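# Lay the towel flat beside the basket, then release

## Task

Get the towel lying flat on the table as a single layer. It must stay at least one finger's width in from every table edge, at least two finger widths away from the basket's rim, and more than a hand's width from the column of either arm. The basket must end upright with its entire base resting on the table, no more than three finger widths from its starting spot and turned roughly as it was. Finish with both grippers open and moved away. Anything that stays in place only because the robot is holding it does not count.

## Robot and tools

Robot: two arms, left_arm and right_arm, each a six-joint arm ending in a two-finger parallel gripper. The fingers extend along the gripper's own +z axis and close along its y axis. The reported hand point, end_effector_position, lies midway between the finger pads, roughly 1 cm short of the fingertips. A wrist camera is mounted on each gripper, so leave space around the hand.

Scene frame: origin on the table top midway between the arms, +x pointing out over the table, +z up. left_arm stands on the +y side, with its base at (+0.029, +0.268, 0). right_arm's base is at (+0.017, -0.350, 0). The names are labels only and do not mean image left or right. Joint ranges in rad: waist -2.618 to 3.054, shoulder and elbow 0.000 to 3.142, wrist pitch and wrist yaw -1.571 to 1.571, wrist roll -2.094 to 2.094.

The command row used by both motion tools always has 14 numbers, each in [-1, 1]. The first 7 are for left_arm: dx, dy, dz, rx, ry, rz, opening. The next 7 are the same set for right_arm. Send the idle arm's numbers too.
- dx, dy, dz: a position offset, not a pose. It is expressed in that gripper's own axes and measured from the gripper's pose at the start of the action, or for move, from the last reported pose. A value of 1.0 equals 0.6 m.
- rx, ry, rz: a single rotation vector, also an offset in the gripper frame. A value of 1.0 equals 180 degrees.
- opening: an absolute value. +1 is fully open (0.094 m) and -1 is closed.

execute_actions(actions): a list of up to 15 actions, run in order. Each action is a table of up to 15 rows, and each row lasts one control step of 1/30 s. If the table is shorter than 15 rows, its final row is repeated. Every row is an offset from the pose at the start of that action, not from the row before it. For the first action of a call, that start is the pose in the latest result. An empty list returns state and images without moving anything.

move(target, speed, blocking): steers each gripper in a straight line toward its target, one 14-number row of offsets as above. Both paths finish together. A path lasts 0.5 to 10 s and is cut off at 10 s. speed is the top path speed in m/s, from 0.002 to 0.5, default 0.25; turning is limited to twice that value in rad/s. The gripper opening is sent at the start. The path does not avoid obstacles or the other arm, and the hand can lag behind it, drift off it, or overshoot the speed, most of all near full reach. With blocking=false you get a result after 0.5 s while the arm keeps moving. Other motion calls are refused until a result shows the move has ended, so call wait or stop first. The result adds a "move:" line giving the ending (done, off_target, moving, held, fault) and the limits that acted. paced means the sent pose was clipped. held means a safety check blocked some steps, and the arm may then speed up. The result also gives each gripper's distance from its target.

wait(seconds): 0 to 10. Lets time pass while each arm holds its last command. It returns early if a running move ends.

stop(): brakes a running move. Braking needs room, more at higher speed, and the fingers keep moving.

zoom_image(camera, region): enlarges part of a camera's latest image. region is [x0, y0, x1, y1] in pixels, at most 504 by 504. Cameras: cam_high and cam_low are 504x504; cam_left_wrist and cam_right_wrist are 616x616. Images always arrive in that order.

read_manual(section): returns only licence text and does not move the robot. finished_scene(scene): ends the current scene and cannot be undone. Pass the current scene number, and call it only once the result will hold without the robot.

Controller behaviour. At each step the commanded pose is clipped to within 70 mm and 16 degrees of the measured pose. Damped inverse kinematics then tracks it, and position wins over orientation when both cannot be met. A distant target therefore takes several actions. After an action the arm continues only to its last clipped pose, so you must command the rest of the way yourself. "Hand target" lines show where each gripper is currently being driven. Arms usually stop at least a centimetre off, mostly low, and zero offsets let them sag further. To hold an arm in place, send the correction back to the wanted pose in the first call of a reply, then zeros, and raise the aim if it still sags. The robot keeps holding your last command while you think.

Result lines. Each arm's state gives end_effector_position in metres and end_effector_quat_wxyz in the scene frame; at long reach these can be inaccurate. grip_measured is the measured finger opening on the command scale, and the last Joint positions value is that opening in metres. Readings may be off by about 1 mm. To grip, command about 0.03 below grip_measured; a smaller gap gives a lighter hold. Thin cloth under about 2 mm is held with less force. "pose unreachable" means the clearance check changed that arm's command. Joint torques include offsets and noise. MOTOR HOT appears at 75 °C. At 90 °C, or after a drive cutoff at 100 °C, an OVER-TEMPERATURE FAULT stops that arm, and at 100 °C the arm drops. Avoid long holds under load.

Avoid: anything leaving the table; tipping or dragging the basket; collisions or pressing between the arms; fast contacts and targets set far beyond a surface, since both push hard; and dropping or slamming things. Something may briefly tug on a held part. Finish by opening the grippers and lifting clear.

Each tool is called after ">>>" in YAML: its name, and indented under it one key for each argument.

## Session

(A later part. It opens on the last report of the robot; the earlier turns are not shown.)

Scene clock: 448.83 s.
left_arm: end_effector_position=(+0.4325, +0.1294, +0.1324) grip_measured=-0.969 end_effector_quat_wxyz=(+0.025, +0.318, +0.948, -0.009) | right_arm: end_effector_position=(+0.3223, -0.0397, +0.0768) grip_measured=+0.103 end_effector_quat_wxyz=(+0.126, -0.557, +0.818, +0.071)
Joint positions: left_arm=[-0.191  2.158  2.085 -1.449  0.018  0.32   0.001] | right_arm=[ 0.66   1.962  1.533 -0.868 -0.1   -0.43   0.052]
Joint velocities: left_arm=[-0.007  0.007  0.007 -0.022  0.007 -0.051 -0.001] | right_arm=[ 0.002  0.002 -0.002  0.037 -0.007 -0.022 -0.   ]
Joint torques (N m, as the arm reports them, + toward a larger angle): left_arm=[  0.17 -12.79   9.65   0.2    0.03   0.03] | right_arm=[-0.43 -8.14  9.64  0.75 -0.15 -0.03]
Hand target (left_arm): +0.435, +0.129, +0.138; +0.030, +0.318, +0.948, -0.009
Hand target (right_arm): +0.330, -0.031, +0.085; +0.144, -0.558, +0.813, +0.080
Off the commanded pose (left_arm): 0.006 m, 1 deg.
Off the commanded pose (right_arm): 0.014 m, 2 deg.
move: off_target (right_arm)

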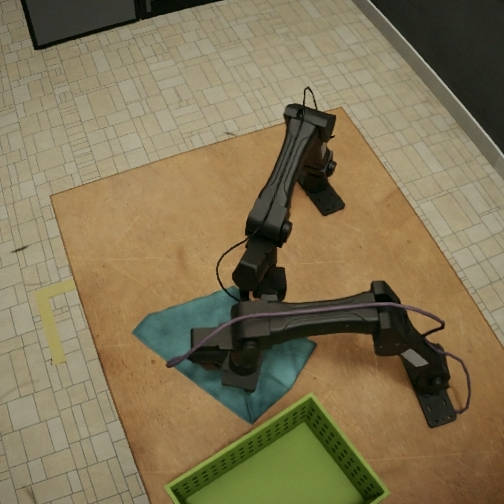

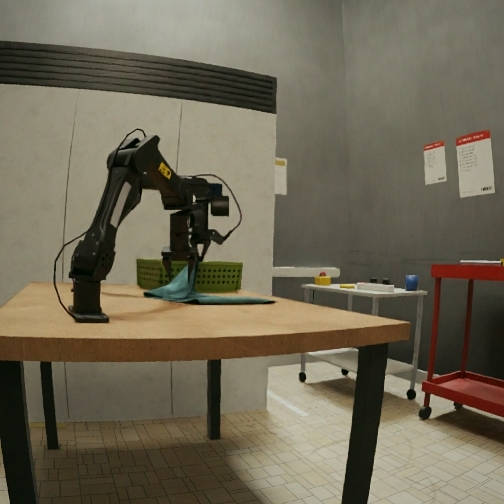

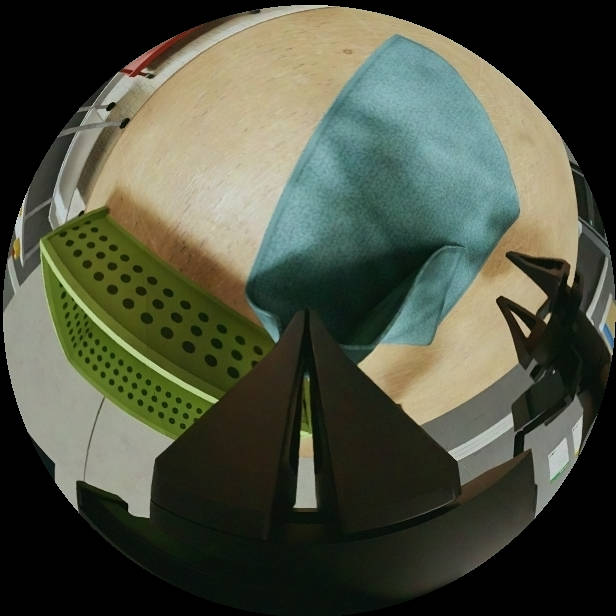

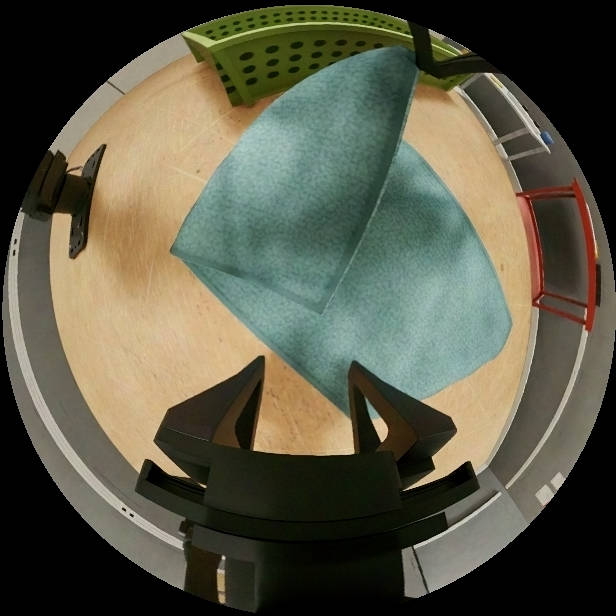

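>>> move:
  target: [0,0,-0.01,0,0,0,-1, 0.01,-0.012,0.04,0,0,-0.133,0.12]
  speed: 0.1

Scene clock: 461.73 s.
left_arm: end_effector_position=(+0.4299, +0.1302, +0.1323) grip_measured=-0.969 end_effector_quat_wxyz=(+0.019, +0.318, +0.948, -0.009) | right_arm: end_effector_position=(+0.3265, -0.0389, +0.0605) grip_measured=+0.118 end_effector_quat_wxyz=(-0.143, +0.714, -0.684, -0.043)
Joint positions: left_arm=[-0.191  2.158  2.085 -1.459  0.018  0.32   0.001] | right_arm=[ 0.654  1.982  1.492 -0.799 -0.102 -0.855  0.053]
Joint velocities: left_arm=[-0.007 -0.007 -0.017  0.022 -0.022 -0.007 -0.001] | right_arm=[-0.007  0.012  0.007 -0.051 -0.037 -0.051 -0.   ]
Joint torques (N m, as the arm reports them, + toward a larger angle): left_arm=[  0.06 -12.98   9.44   0.2    0.05   0.  ] | right_arm=[-0.63 -7.46  6.07  0.8  -0.05 -0.04]
Hand target (left_arm): +0.432, +0.130, +0.138; +0.025, +0.318, +0.948, -0.009
Hand target (right_arm): +0.329, -0.042, +0.052; -0.138, +0.714, -0.685, -0.043
Off the commanded pose (left_arm): 0.007 m, 1 deg.
Off the commanded pose (right_arm): 0.009 m, 1 deg.
move: done

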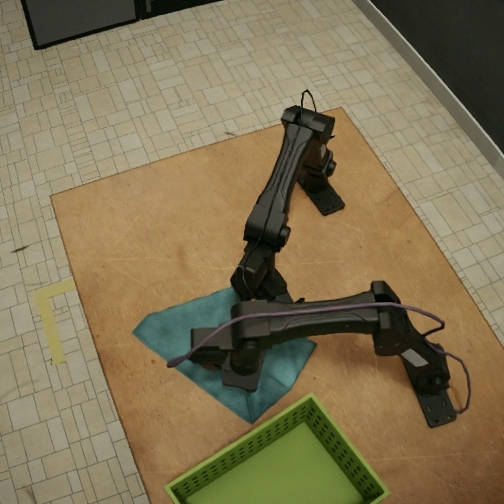

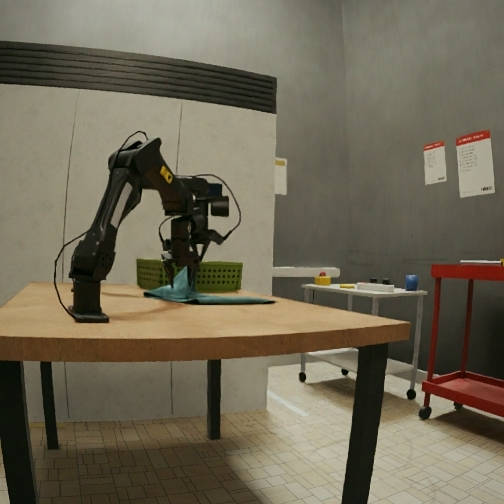

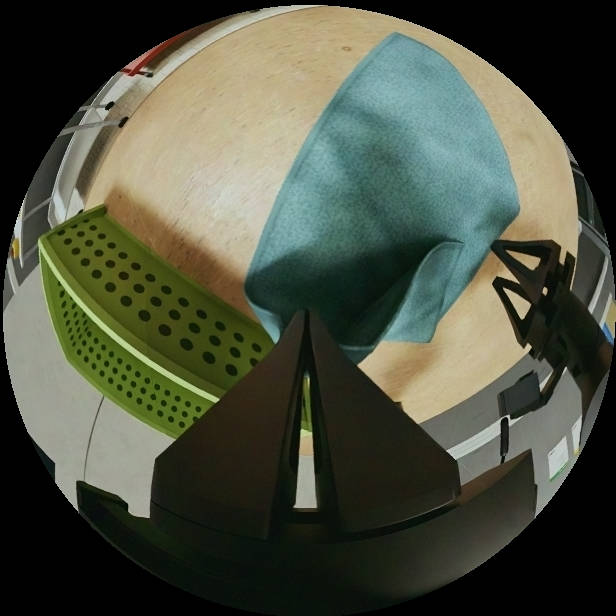

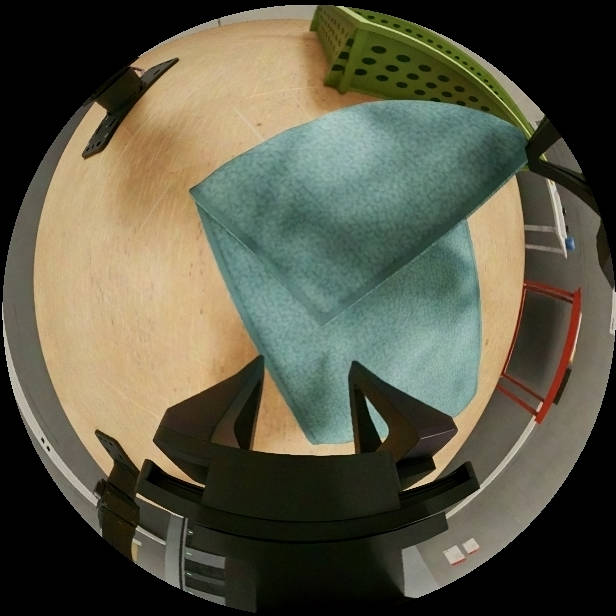

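>>> move:
  target: [0,0,-0.01,0,0,0,-1, 0.017,-0.02,0.05,0,0,0,0.12]
  speed: 0.05

Scene clock: 467.43 s.
left_arm: end_effector_position=(+0.4275, +0.1310, +0.1322) grip_measured=-0.969 end_effector_quat_wxyz=(+0.014, +0.318, +0.948, -0.009) | right_arm: end_effector_position=(+0.3398, -0.0395, +0.0339) grip_measured=+0.118 end_effector_quat_wxyz=(-0.140, +0.716, -0.683, -0.040)
Joint positions: left_arm=[-0.191  2.158  2.085 -1.47   0.018  0.32   0.001] | right_arm=[ 0.633  2.05   1.484 -0.73  -0.102 -0.879  0.053]
Joint velocities: left_arm=[ 0.002 -0.002  0.002  0.007 -0.022  0.007 -0.   ] | right_arm=[-0.002  0.007 -0.007  0.037  0.007 -0.007 -0.   ]
Joint torques (N m, as the arm reports them, + toward a larger angle): left_arm=[  0.04 -12.98   9.46   0.2    0.01   0.02] | right_arm=[-0.83 -8.74  5.99  0.78 -0.1  -0.1 ]
Hand target (left_arm): +0.430, +0.131, +0.138; +0.020, +0.318, +0.948, -0.009
Hand target (right_arm): +0.343, -0.041, +0.031; -0.143, +0.714, -0.684, -0.042
Off the commanded pose (left_arm): 0.007 m, 1 deg.
Off the commanded pose (right_arm): 0.005 m, 0 deg.
move: done

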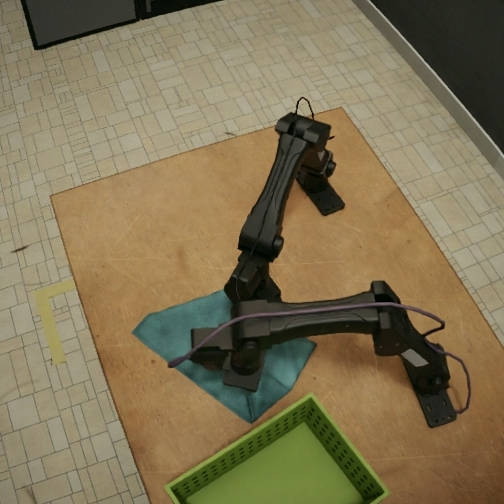

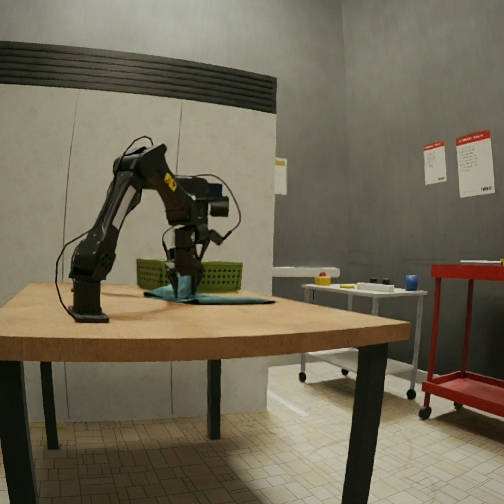

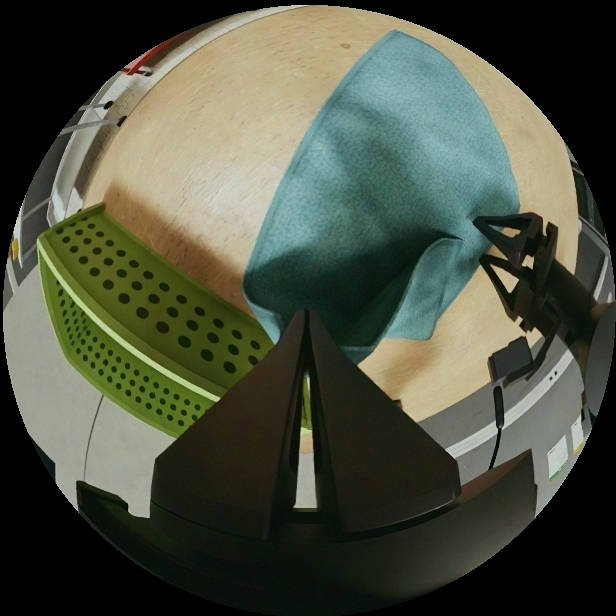

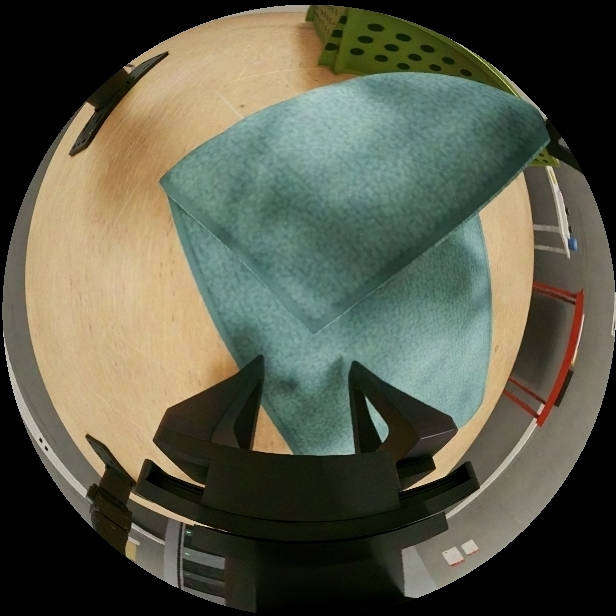

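>>> move:
  target: [0,0,-0.01,0,0,0,-1, -0.048,-0.005,0.0,0,0,0,0.25]
  speed: 0.05

Scene clock: 474.13 s.
left_arm: end_effector_position=(+0.4251, +0.1319, +0.1321) grip_measured=-0.969 end_effector_quat_wxyz=(+0.009, +0.318, +0.948, -0.009) | right_arm: end_effector_position=(+0.3400, -0.0166, +0.0372) grip_measured=+0.248 end_effector_quat_wxyz=(-0.139, +0.716, -0.683, -0.042)
Joint positions: left_arm=[-0.191  2.158  2.085 -1.48   0.018  0.32   0.001] | right_arm=[ 0.672  2.106  1.584 -0.773 -0.095 -0.842  0.059]
Joint velocities: left_arm=[-0.012 -0.017 -0.012 -0.007  0.007  0.007  0.   ] | right_arm=[ 0.017  0.002 -0.002 -0.081 -0.007 -0.007 -0.   ]
Joint torques (N m, as the arm reports them, + toward a larger angle): left_arm=[  0.04 -13.09   9.58   0.13  -0.01   0.01] | right_arm=[ 0.58 -9.02  9.29  0.55  0.03  0.04]
Hand target (left_arm): +0.427, +0.131, +0.138; +0.014, +0.318, +0.948, -0.009
Hand target (right_arm): +0.341, -0.011, +0.042; -0.141, +0.716, -0.683, -0.041
Off the commanded pose (left_arm): 0.007 m, 1 deg.
Off the commanded pose (right_arm): 0.007 m, 0 deg.
move: done

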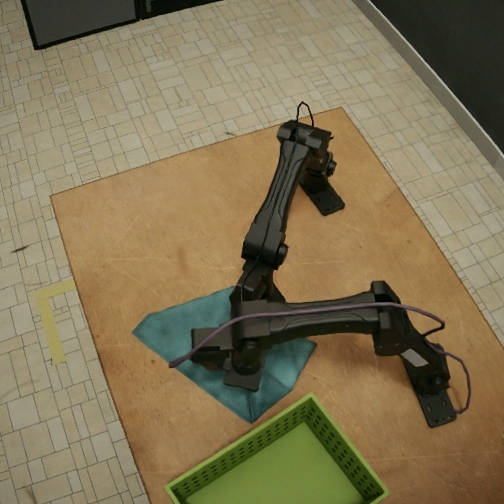

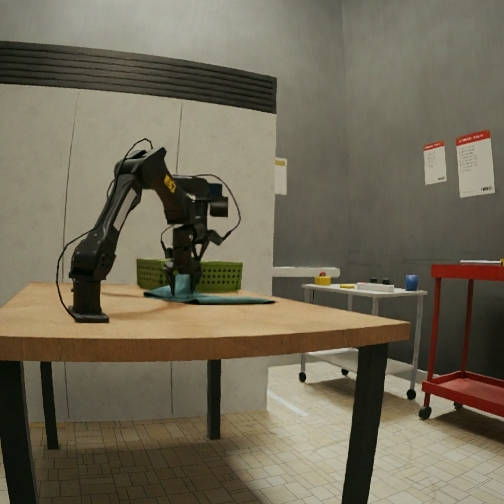

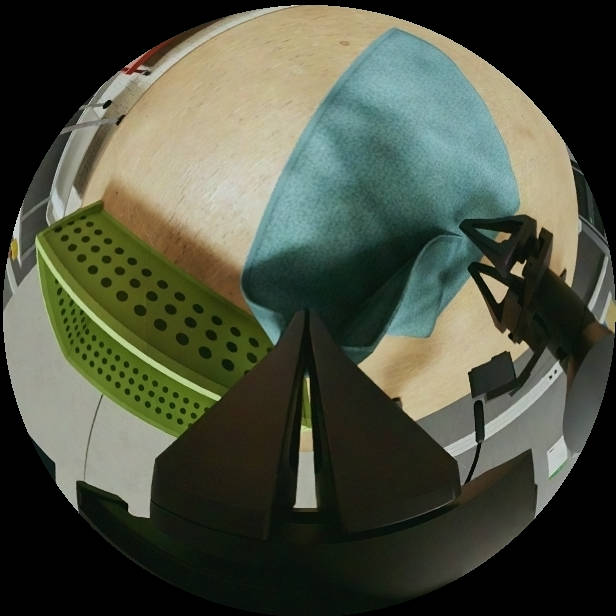

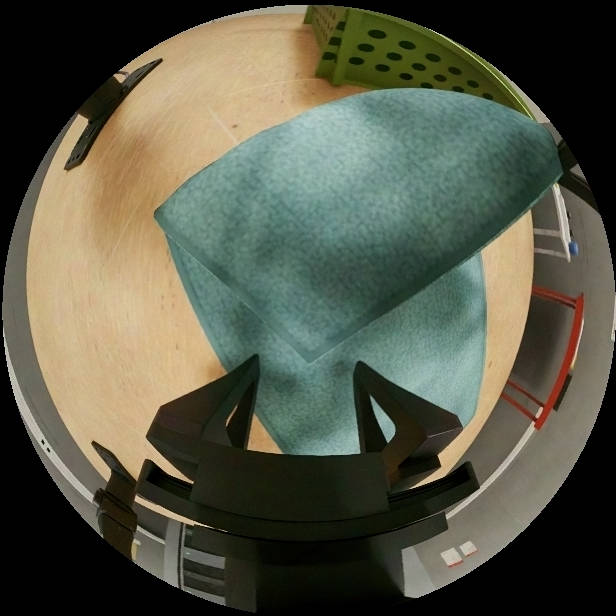

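>>> move:
  target: [0,0,0,0,0,0,-1, -0.03,0,0.0,0,0,0,0.25]
  speed: 0.04

>>> move:
  target: [0,0,0,0,0,0,-1, 0,0,0.03,0,0,0,0.25]
  speed: 0.03

Scene clock: 478.17 s.
left_arm: end_effector_position=(+0.4249, +0.1319, +0.1321) grip_measured=-0.969 end_effector_quat_wxyz=(+0.009, +0.318, +0.948, -0.009) | right_arm: end_effector_position=(+0.3372, -0.0052, +0.0360) grip_measured=+0.248 end_effector_quat_wxyz=(-0.134, +0.716, -0.683, -0.043)
Joint positions: left_arm=[-0.191  2.158  2.085 -1.481  0.018  0.32   0.001] | right_arm=[ 0.695  2.138  1.631 -0.797 -0.092 -0.82   0.059]
Joint velocities: left_arm=[-0.002  0.007 -0.022  0.022  0.037  0.022 -0.   ] | right_arm=[ 0.002  0.002 -0.012 -0.037 -0.066 -0.037 -0.001]
Joint torques (N m, as the arm reports them, + toward a larger angle): left_arm=[  0.   -13.3    6.84   0.32   0.03   0.01] | right_arm=[ 0.44 -9.36  9.43  0.6   0.    0.11]
Hand target (left_arm): +0.425, +0.132, +0.132; +0.009, +0.318, +0.948, -0.009
Hand target (right_arm): +0.339, +0.001, +0.041; -0.139, +0.716, -0.683, -0.042
Off the commanded pose (left_arm): 0.000 m, 0 deg.
Off the commanded pose (right_arm): 0.008 m, 1 deg.
move: done

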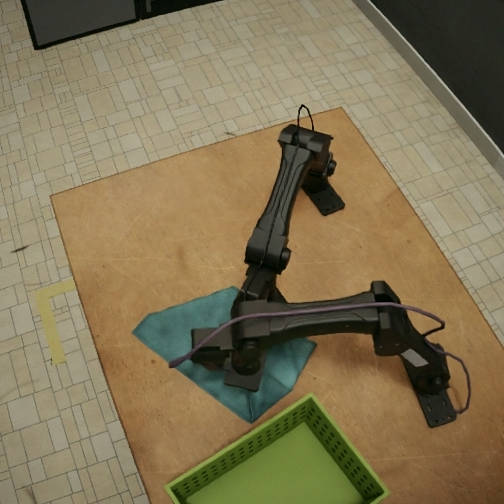

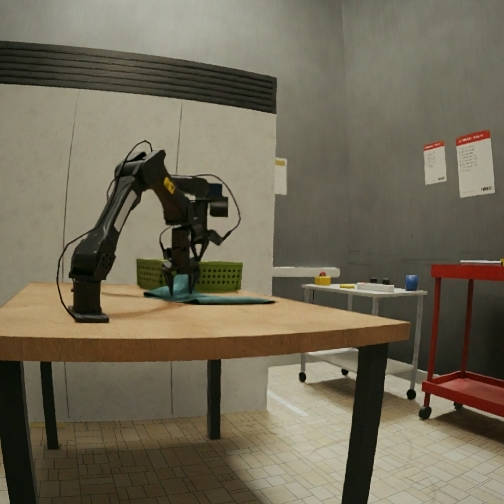

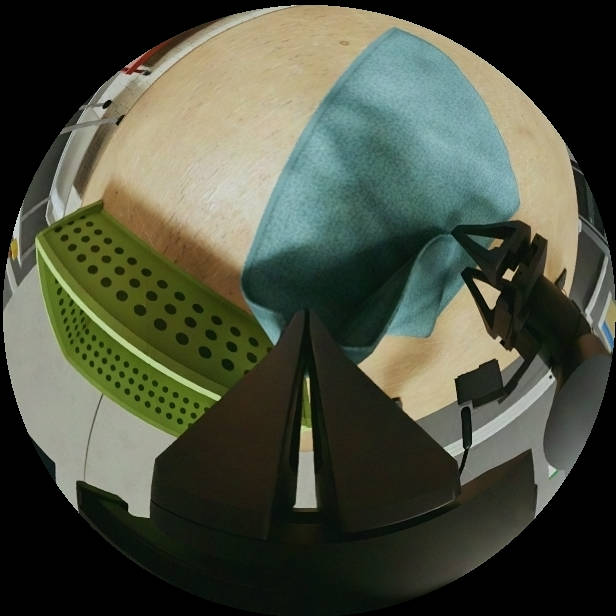

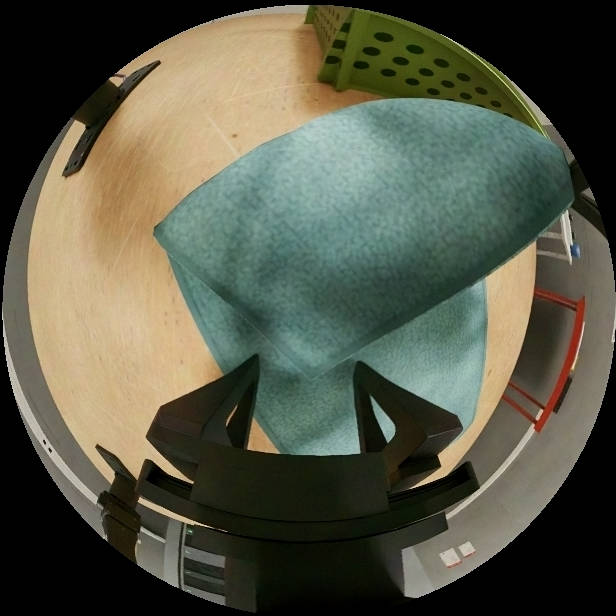

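Scene clock: 479.00 s.
left_arm: end_effector_position=(+0.4249, +0.1319, +0.1321) grip_measured=-0.969 end_effector_quat_wxyz=(+0.009, +0.318, +0.948, -0.009) | right_arm: end_effector_position=(+0.3403, -0.0021, +0.0254) grip_measured=+0.248 end_effector_quat_wxyz=(-0.134, +0.716, -0.683, -0.043)
Joint positions: left_arm=[-0.191  2.158  2.085 -1.481  0.018  0.32   0.001] | right_arm=[ 0.695  2.165  1.631 -0.769 -0.092 -0.82   0.059]
Joint velocities: left_arm=[-0.007 -0.012 -0.012 -0.051 -0.007 -0.066  0.   ] | right_arm=[-0.007 -0.002  0.007  0.007  0.022 -0.007  0.   ]
Joint torques (N m, as the arm reports them, + toward a larger angle): left_arm=[ -0.06 -13.26   6.93   0.3    0.05   0.04] | right_arm=[ 0.21 -9.19  5.49  0.82 -0.05  0.04]
Hand target (left_arm): +0.425, +0.132, +0.132; +0.009, +0.318, +0.948, -0.009
Hand target (right_arm): +0.339, -0.001, +0.019; -0.134, +0.716, -0.683, -0.043
Off the commanded pose (left_arm): 0.000 m, 0 deg.
Off the commanded pose (right_arm): 0.007 m, 0 deg.
move: done

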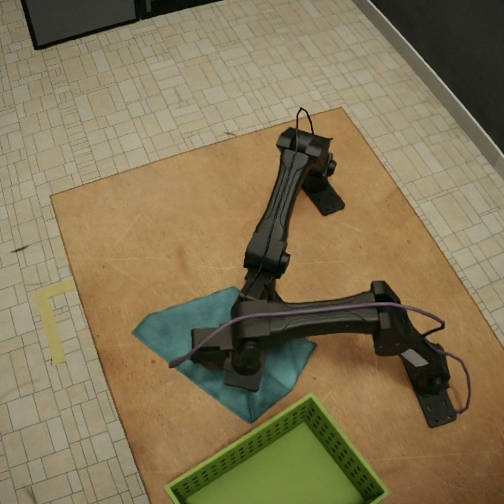

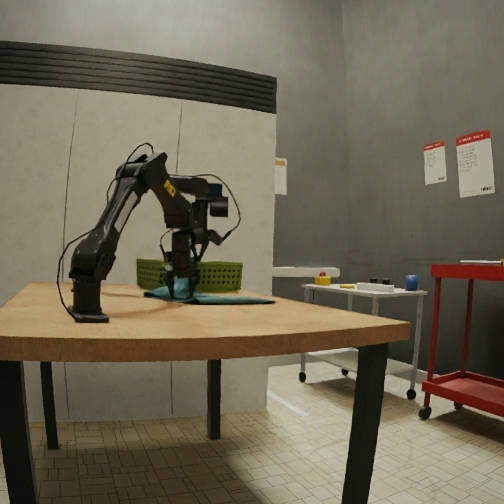

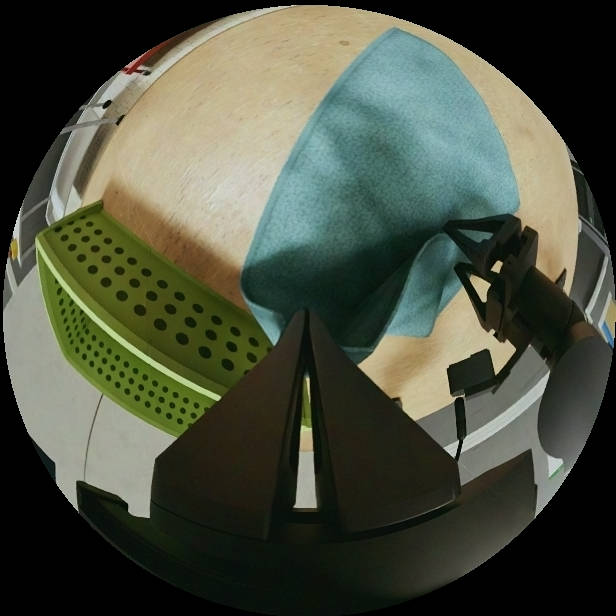

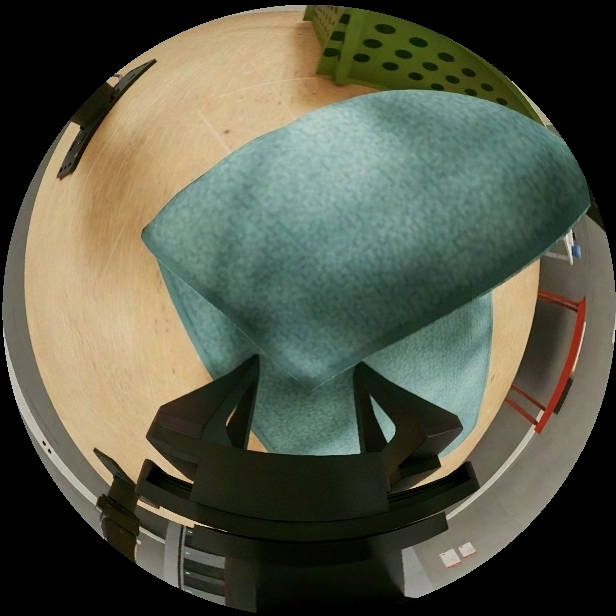

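>>> move:
  target: [0,0,0,0,0,0,-1, -0.015,0,-0.005,0,0.065,0,0.4]
  speed: 0.03

Scene clock: 492.93 s.
left_arm: end_effector_position=(+0.4249, +0.1319, +0.1321) grip_measured=-0.969 end_effector_quat_wxyz=(+0.009, +0.318, +0.948, -0.009) | right_arm: end_effector_position=(+0.3399, +0.0003, +0.0254) grip_measured=+0.398 end_effector_quat_wxyz=(-0.060, +0.717, -0.694, +0.027)
Joint positions: left_arm=[-0.191  2.158  2.085 -1.481  0.018  0.32   0.001] | right_arm=[ 0.755  2.314  1.91  -1.049  0.058 -0.759  0.066]
Joint velocities: left_arm=[-0.012  0.012 -0.027  0.022 -0.081 -0.066 -0.   ] | right_arm=[ 0.017  0.017 -0.017 -0.081  0.007  0.007  0.   ]
Joint torques (N m, as the arm reports them, + toward a larger angle): left_arm=[ -0.07 -13.18   6.83   0.32   0.02   0.02] | right_arm=[  0.84 -10.42   8.98   0.28   0.14   0.07]
Hand target (left_arm): +0.425, +0.132, +0.132; +0.009, +0.318, +0.948, -0.009
Hand target (right_arm): +0.339, +0.006, +0.030; -0.064, +0.717, -0.693, +0.029
Off the commanded pose (left_arm): 0.000 m, 0 deg.
Off the commanded pose (right_arm): 0.008 m, 1 deg.
move: done

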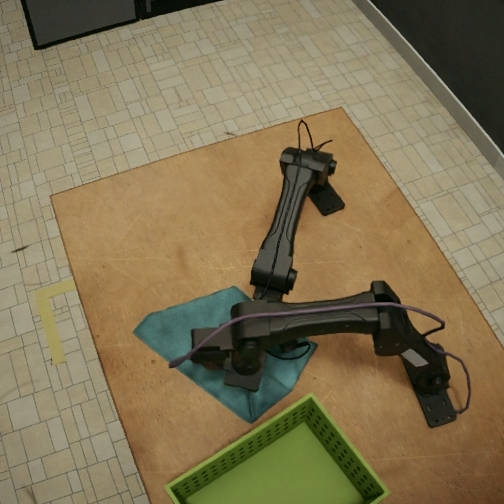

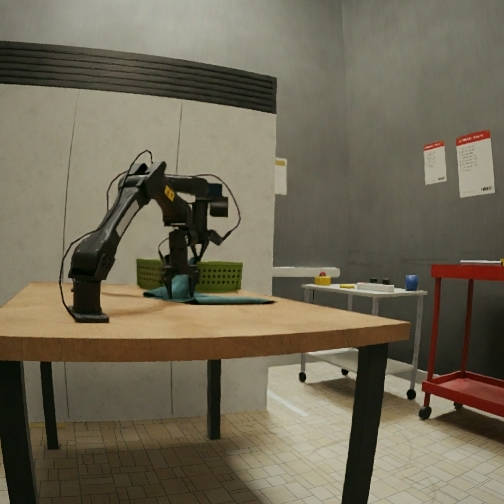

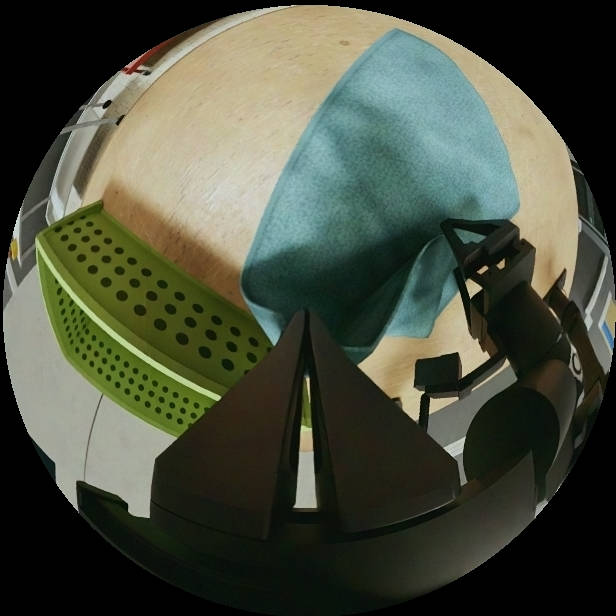

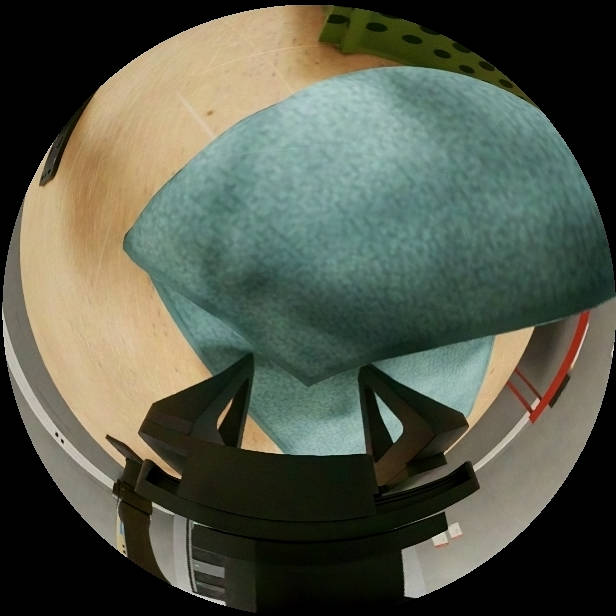

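>>> move:
  target: [0,0,0,0,0,0,-1, -0.018,0,0.0,0,0,0,0.55]
  speed: 0.03

>>> move:
  target: [0,0,0,0,0,0,-1, 0,0,0.022,0,0,0,0.55]
  speed: 0.02

Scene clock: 497.67 s.
left_arm: end_effector_position=(+0.4249, +0.1319, +0.1321) grip_measured=-0.969 end_effector_quat_wxyz=(+0.009, +0.318, +0.948, -0.009) | right_arm: end_effector_position=(+0.3404, +0.0026, +0.0251) grip_measured=+0.548 end_effector_quat_wxyz=(-0.055, +0.716, -0.696, +0.027)
Joint positions: left_arm=[-0.191  2.158  2.085 -1.481  0.018  0.32   0.001] | right_arm=[ 0.758  2.336  1.947 -1.075  0.059 -0.753  0.073]
Joint velocities: left_arm=[-0.022 -0.012 -0.017  0.037  0.022 -0.007  0.   ] | right_arm=[ 0.007 -0.017  0.012 -0.066 -0.007 -0.007 -0.   ]
Joint torques (N m, as the arm reports them, + toward a larger angle): left_arm=[  0.01 -13.29   6.91   0.27  -0.02   0.03] | right_arm=[ 1.02 -9.98  9.1   0.32  0.    0.13]
Hand target (left_arm): +0.425, +0.132, +0.132; +0.009, +0.318, +0.948, -0.009
Hand target (right_arm): +0.339, +0.011, +0.026; -0.061, +0.717, -0.694, +0.026
Off the commanded pose (left_arm): 0.000 m, 0 deg.
Off the commanded pose (right_arm): 0.008 m, 1 deg.
move: done

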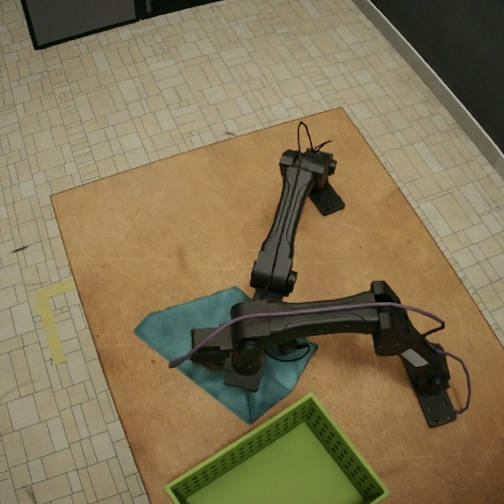

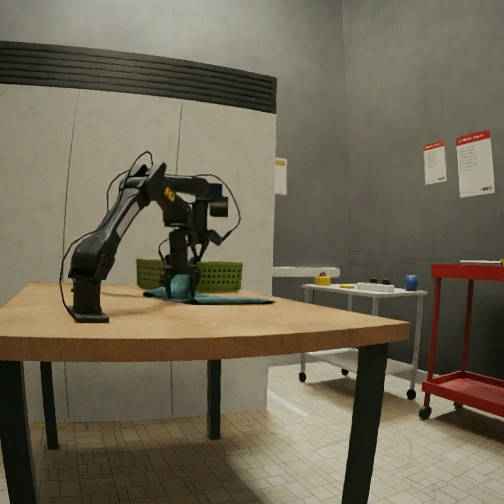

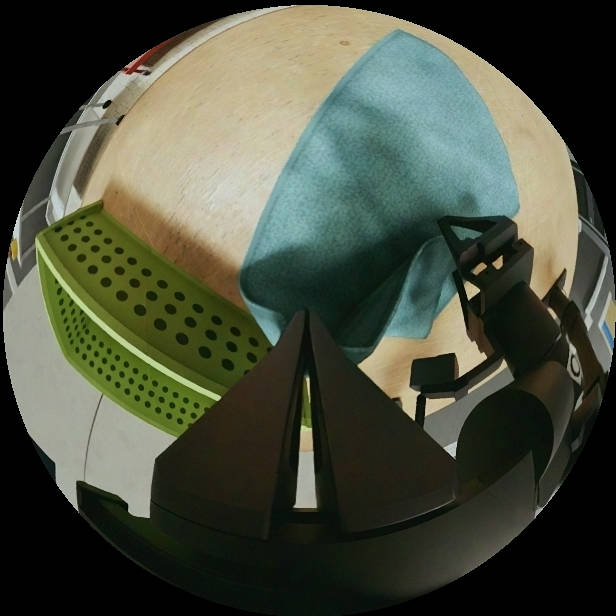

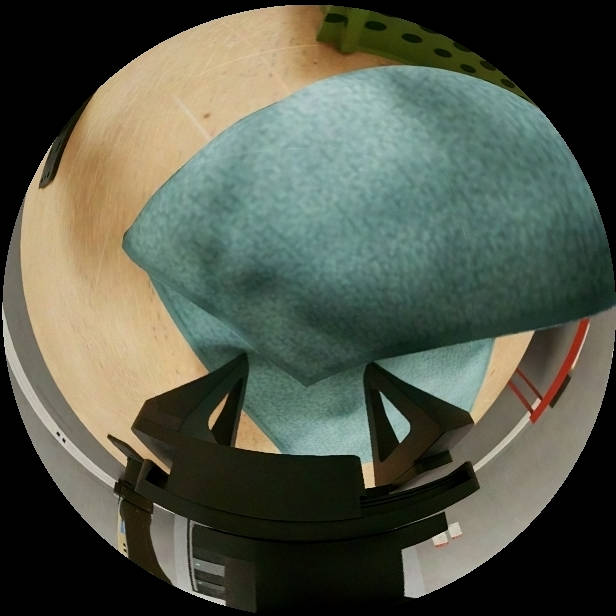

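Scene clock: 498.57 s.
left_arm: end_effector_position=(+0.4249, +0.1319, +0.1321) grip_measured=-0.969 end_effector_quat_wxyz=(+0.009, +0.318, +0.948, -0.009) | right_arm: end_effector_position=(+0.3404, +0.0026, +0.0241) grip_measured=+0.548 end_effector_quat_wxyz=(-0.055, +0.716, -0.696, +0.027)
Joint positions: left_arm=[-0.191  2.158  2.085 -1.481  0.018  0.32   0.001] | right_arm=[ 0.758  2.336  1.943 -1.07   0.059 -0.753  0.073]
Joint velocities: left_arm=[-0.017  0.007 -0.007 -0.007  0.037  0.007  0.   ] | right_arm=[ 0.007  0.007  0.002 -0.037 -0.022 -0.037 -0.   ]
Joint torques (N m, as the arm reports them, + toward a larger angle): left_arm=[ -0.11 -13.05   6.86   0.3    0.02   0.01] | right_arm=[-0.14 -9.77  4.47  0.68  0.03 -0.02]
Hand target (left_arm): +0.425, +0.132, +0.132; +0.009, +0.318, +0.948, -0.009
Hand target (right_arm): +0.342, +0.003, +0.012; -0.055, +0.716, -0.696, +0.027
Off the commanded pose (left_arm): 0.000 m, 0 deg.
Off the commanded pose (right_arm): 0.012 m, 0 deg.
move: off_target (right_arm)

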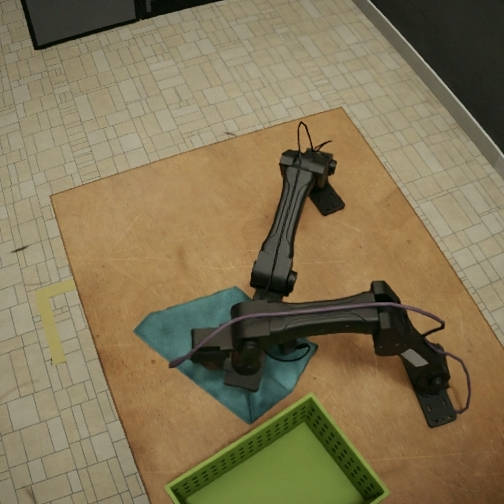

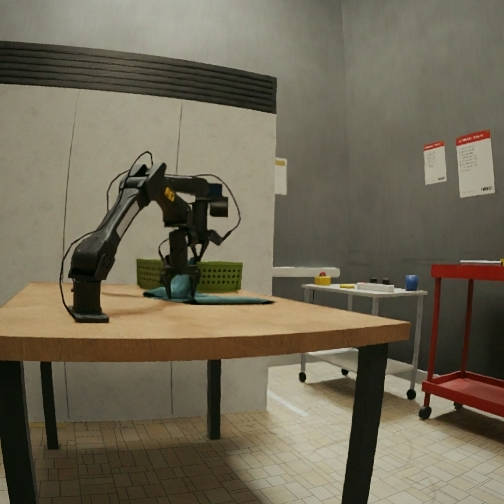

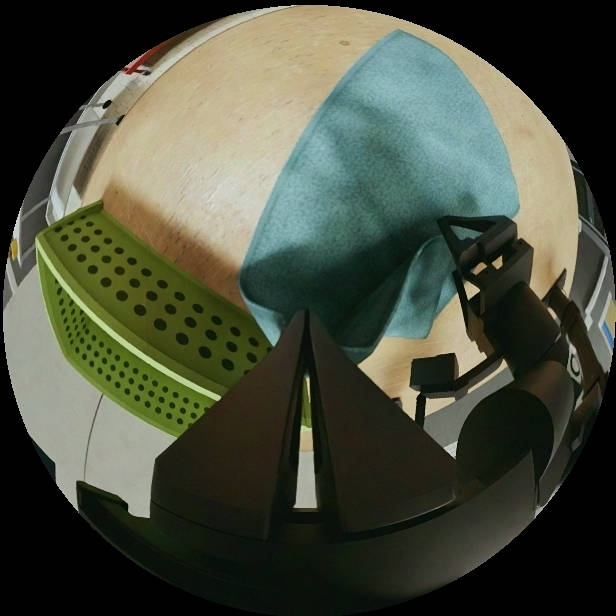

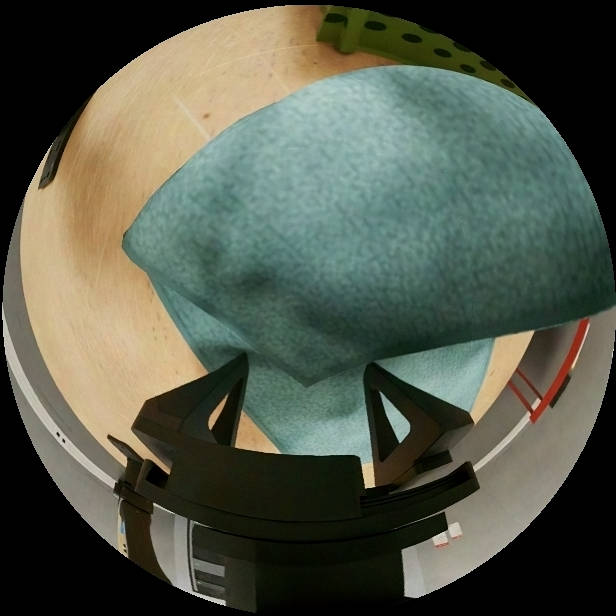

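>>> move:
  target: [0,0,0,0,0,0,-1, -0.032,0,-0.003,0,0,0,0.55]
  speed: 0.03

Scene clock: 501.97 s.
left_arm: end_effector_position=(+0.4249, +0.1319, +0.1321) grip_measured=-0.969 end_effector_quat_wxyz=(+0.009, +0.318, +0.948, -0.009) | right_arm: end_effector_position=(+0.3405, +0.0146, +0.0252) grip_measured=+0.548 end_effector_quat_wxyz=(-0.051, +0.715, -0.697, +0.026)
Joint positions: left_arm=[-0.191  2.158  2.085 -1.481  0.018  0.32   0.001] | right_arm=[ 0.774  2.389  2.042 -1.126  0.059 -0.734  0.073]
Joint velocities: left_arm=[-0.007 -0.002 -0.012 -0.095 -0.022  0.007  0.   ] | right_arm=[-0.002  0.012 -0.012 -0.022  0.022 -0.051 -0.   ]
Joint torques (N m, as the arm reports them, + toward a larger angle): left_arm=[  0.05 -13.12   6.9    0.33   0.05   0.01] | right_arm=[  0.95 -10.16   9.19   0.33   0.06   0.04]
Hand target (left_arm): +0.425, +0.132, +0.132; +0.009, +0.318, +0.948, -0.009
Hand target (right_arm): +0.339, +0.022, +0.027; -0.055, +0.716, -0.696, +0.026
Off the commanded pose (left_arm): 0.000 m, 0 deg.
Off the commanded pose (right_arm): 0.007 m, 1 deg.
move: done

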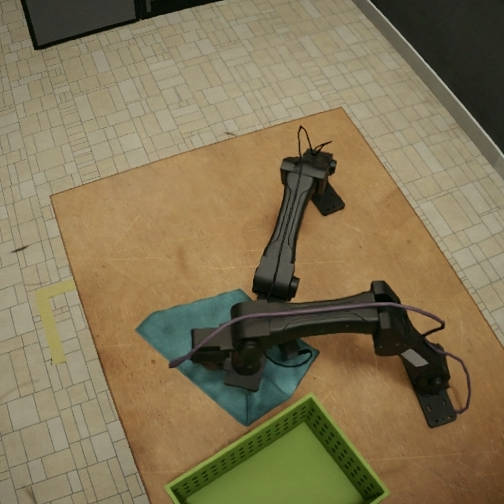

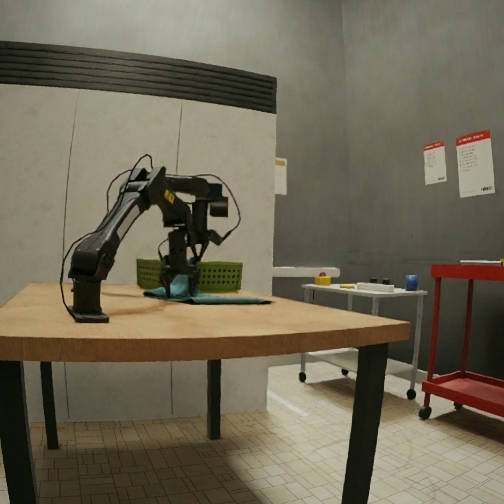

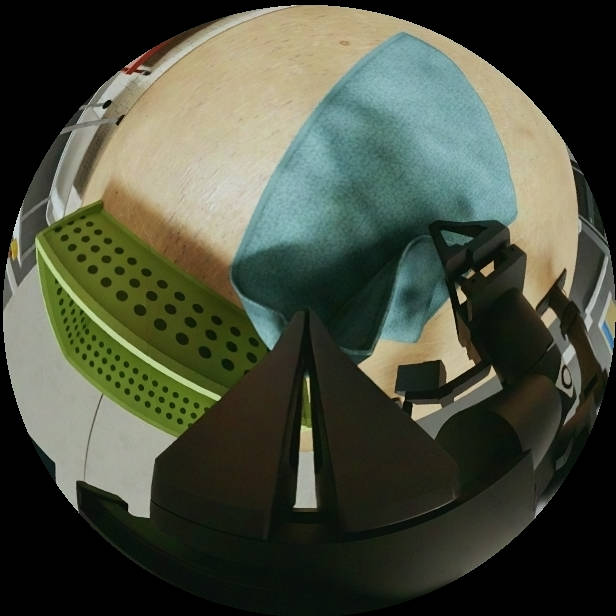

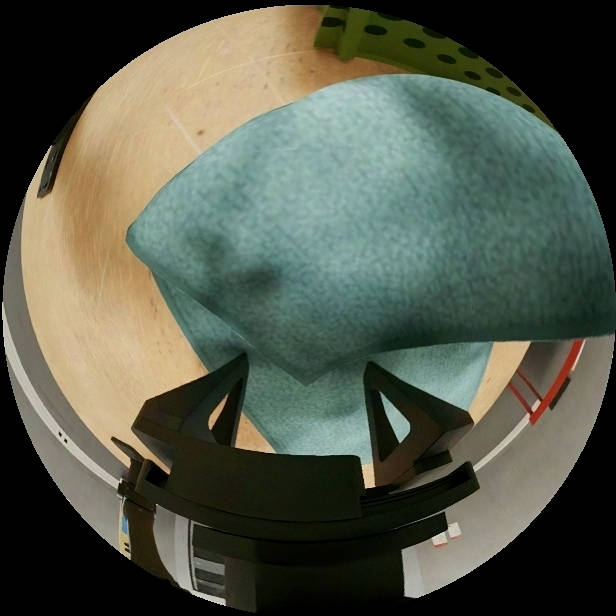

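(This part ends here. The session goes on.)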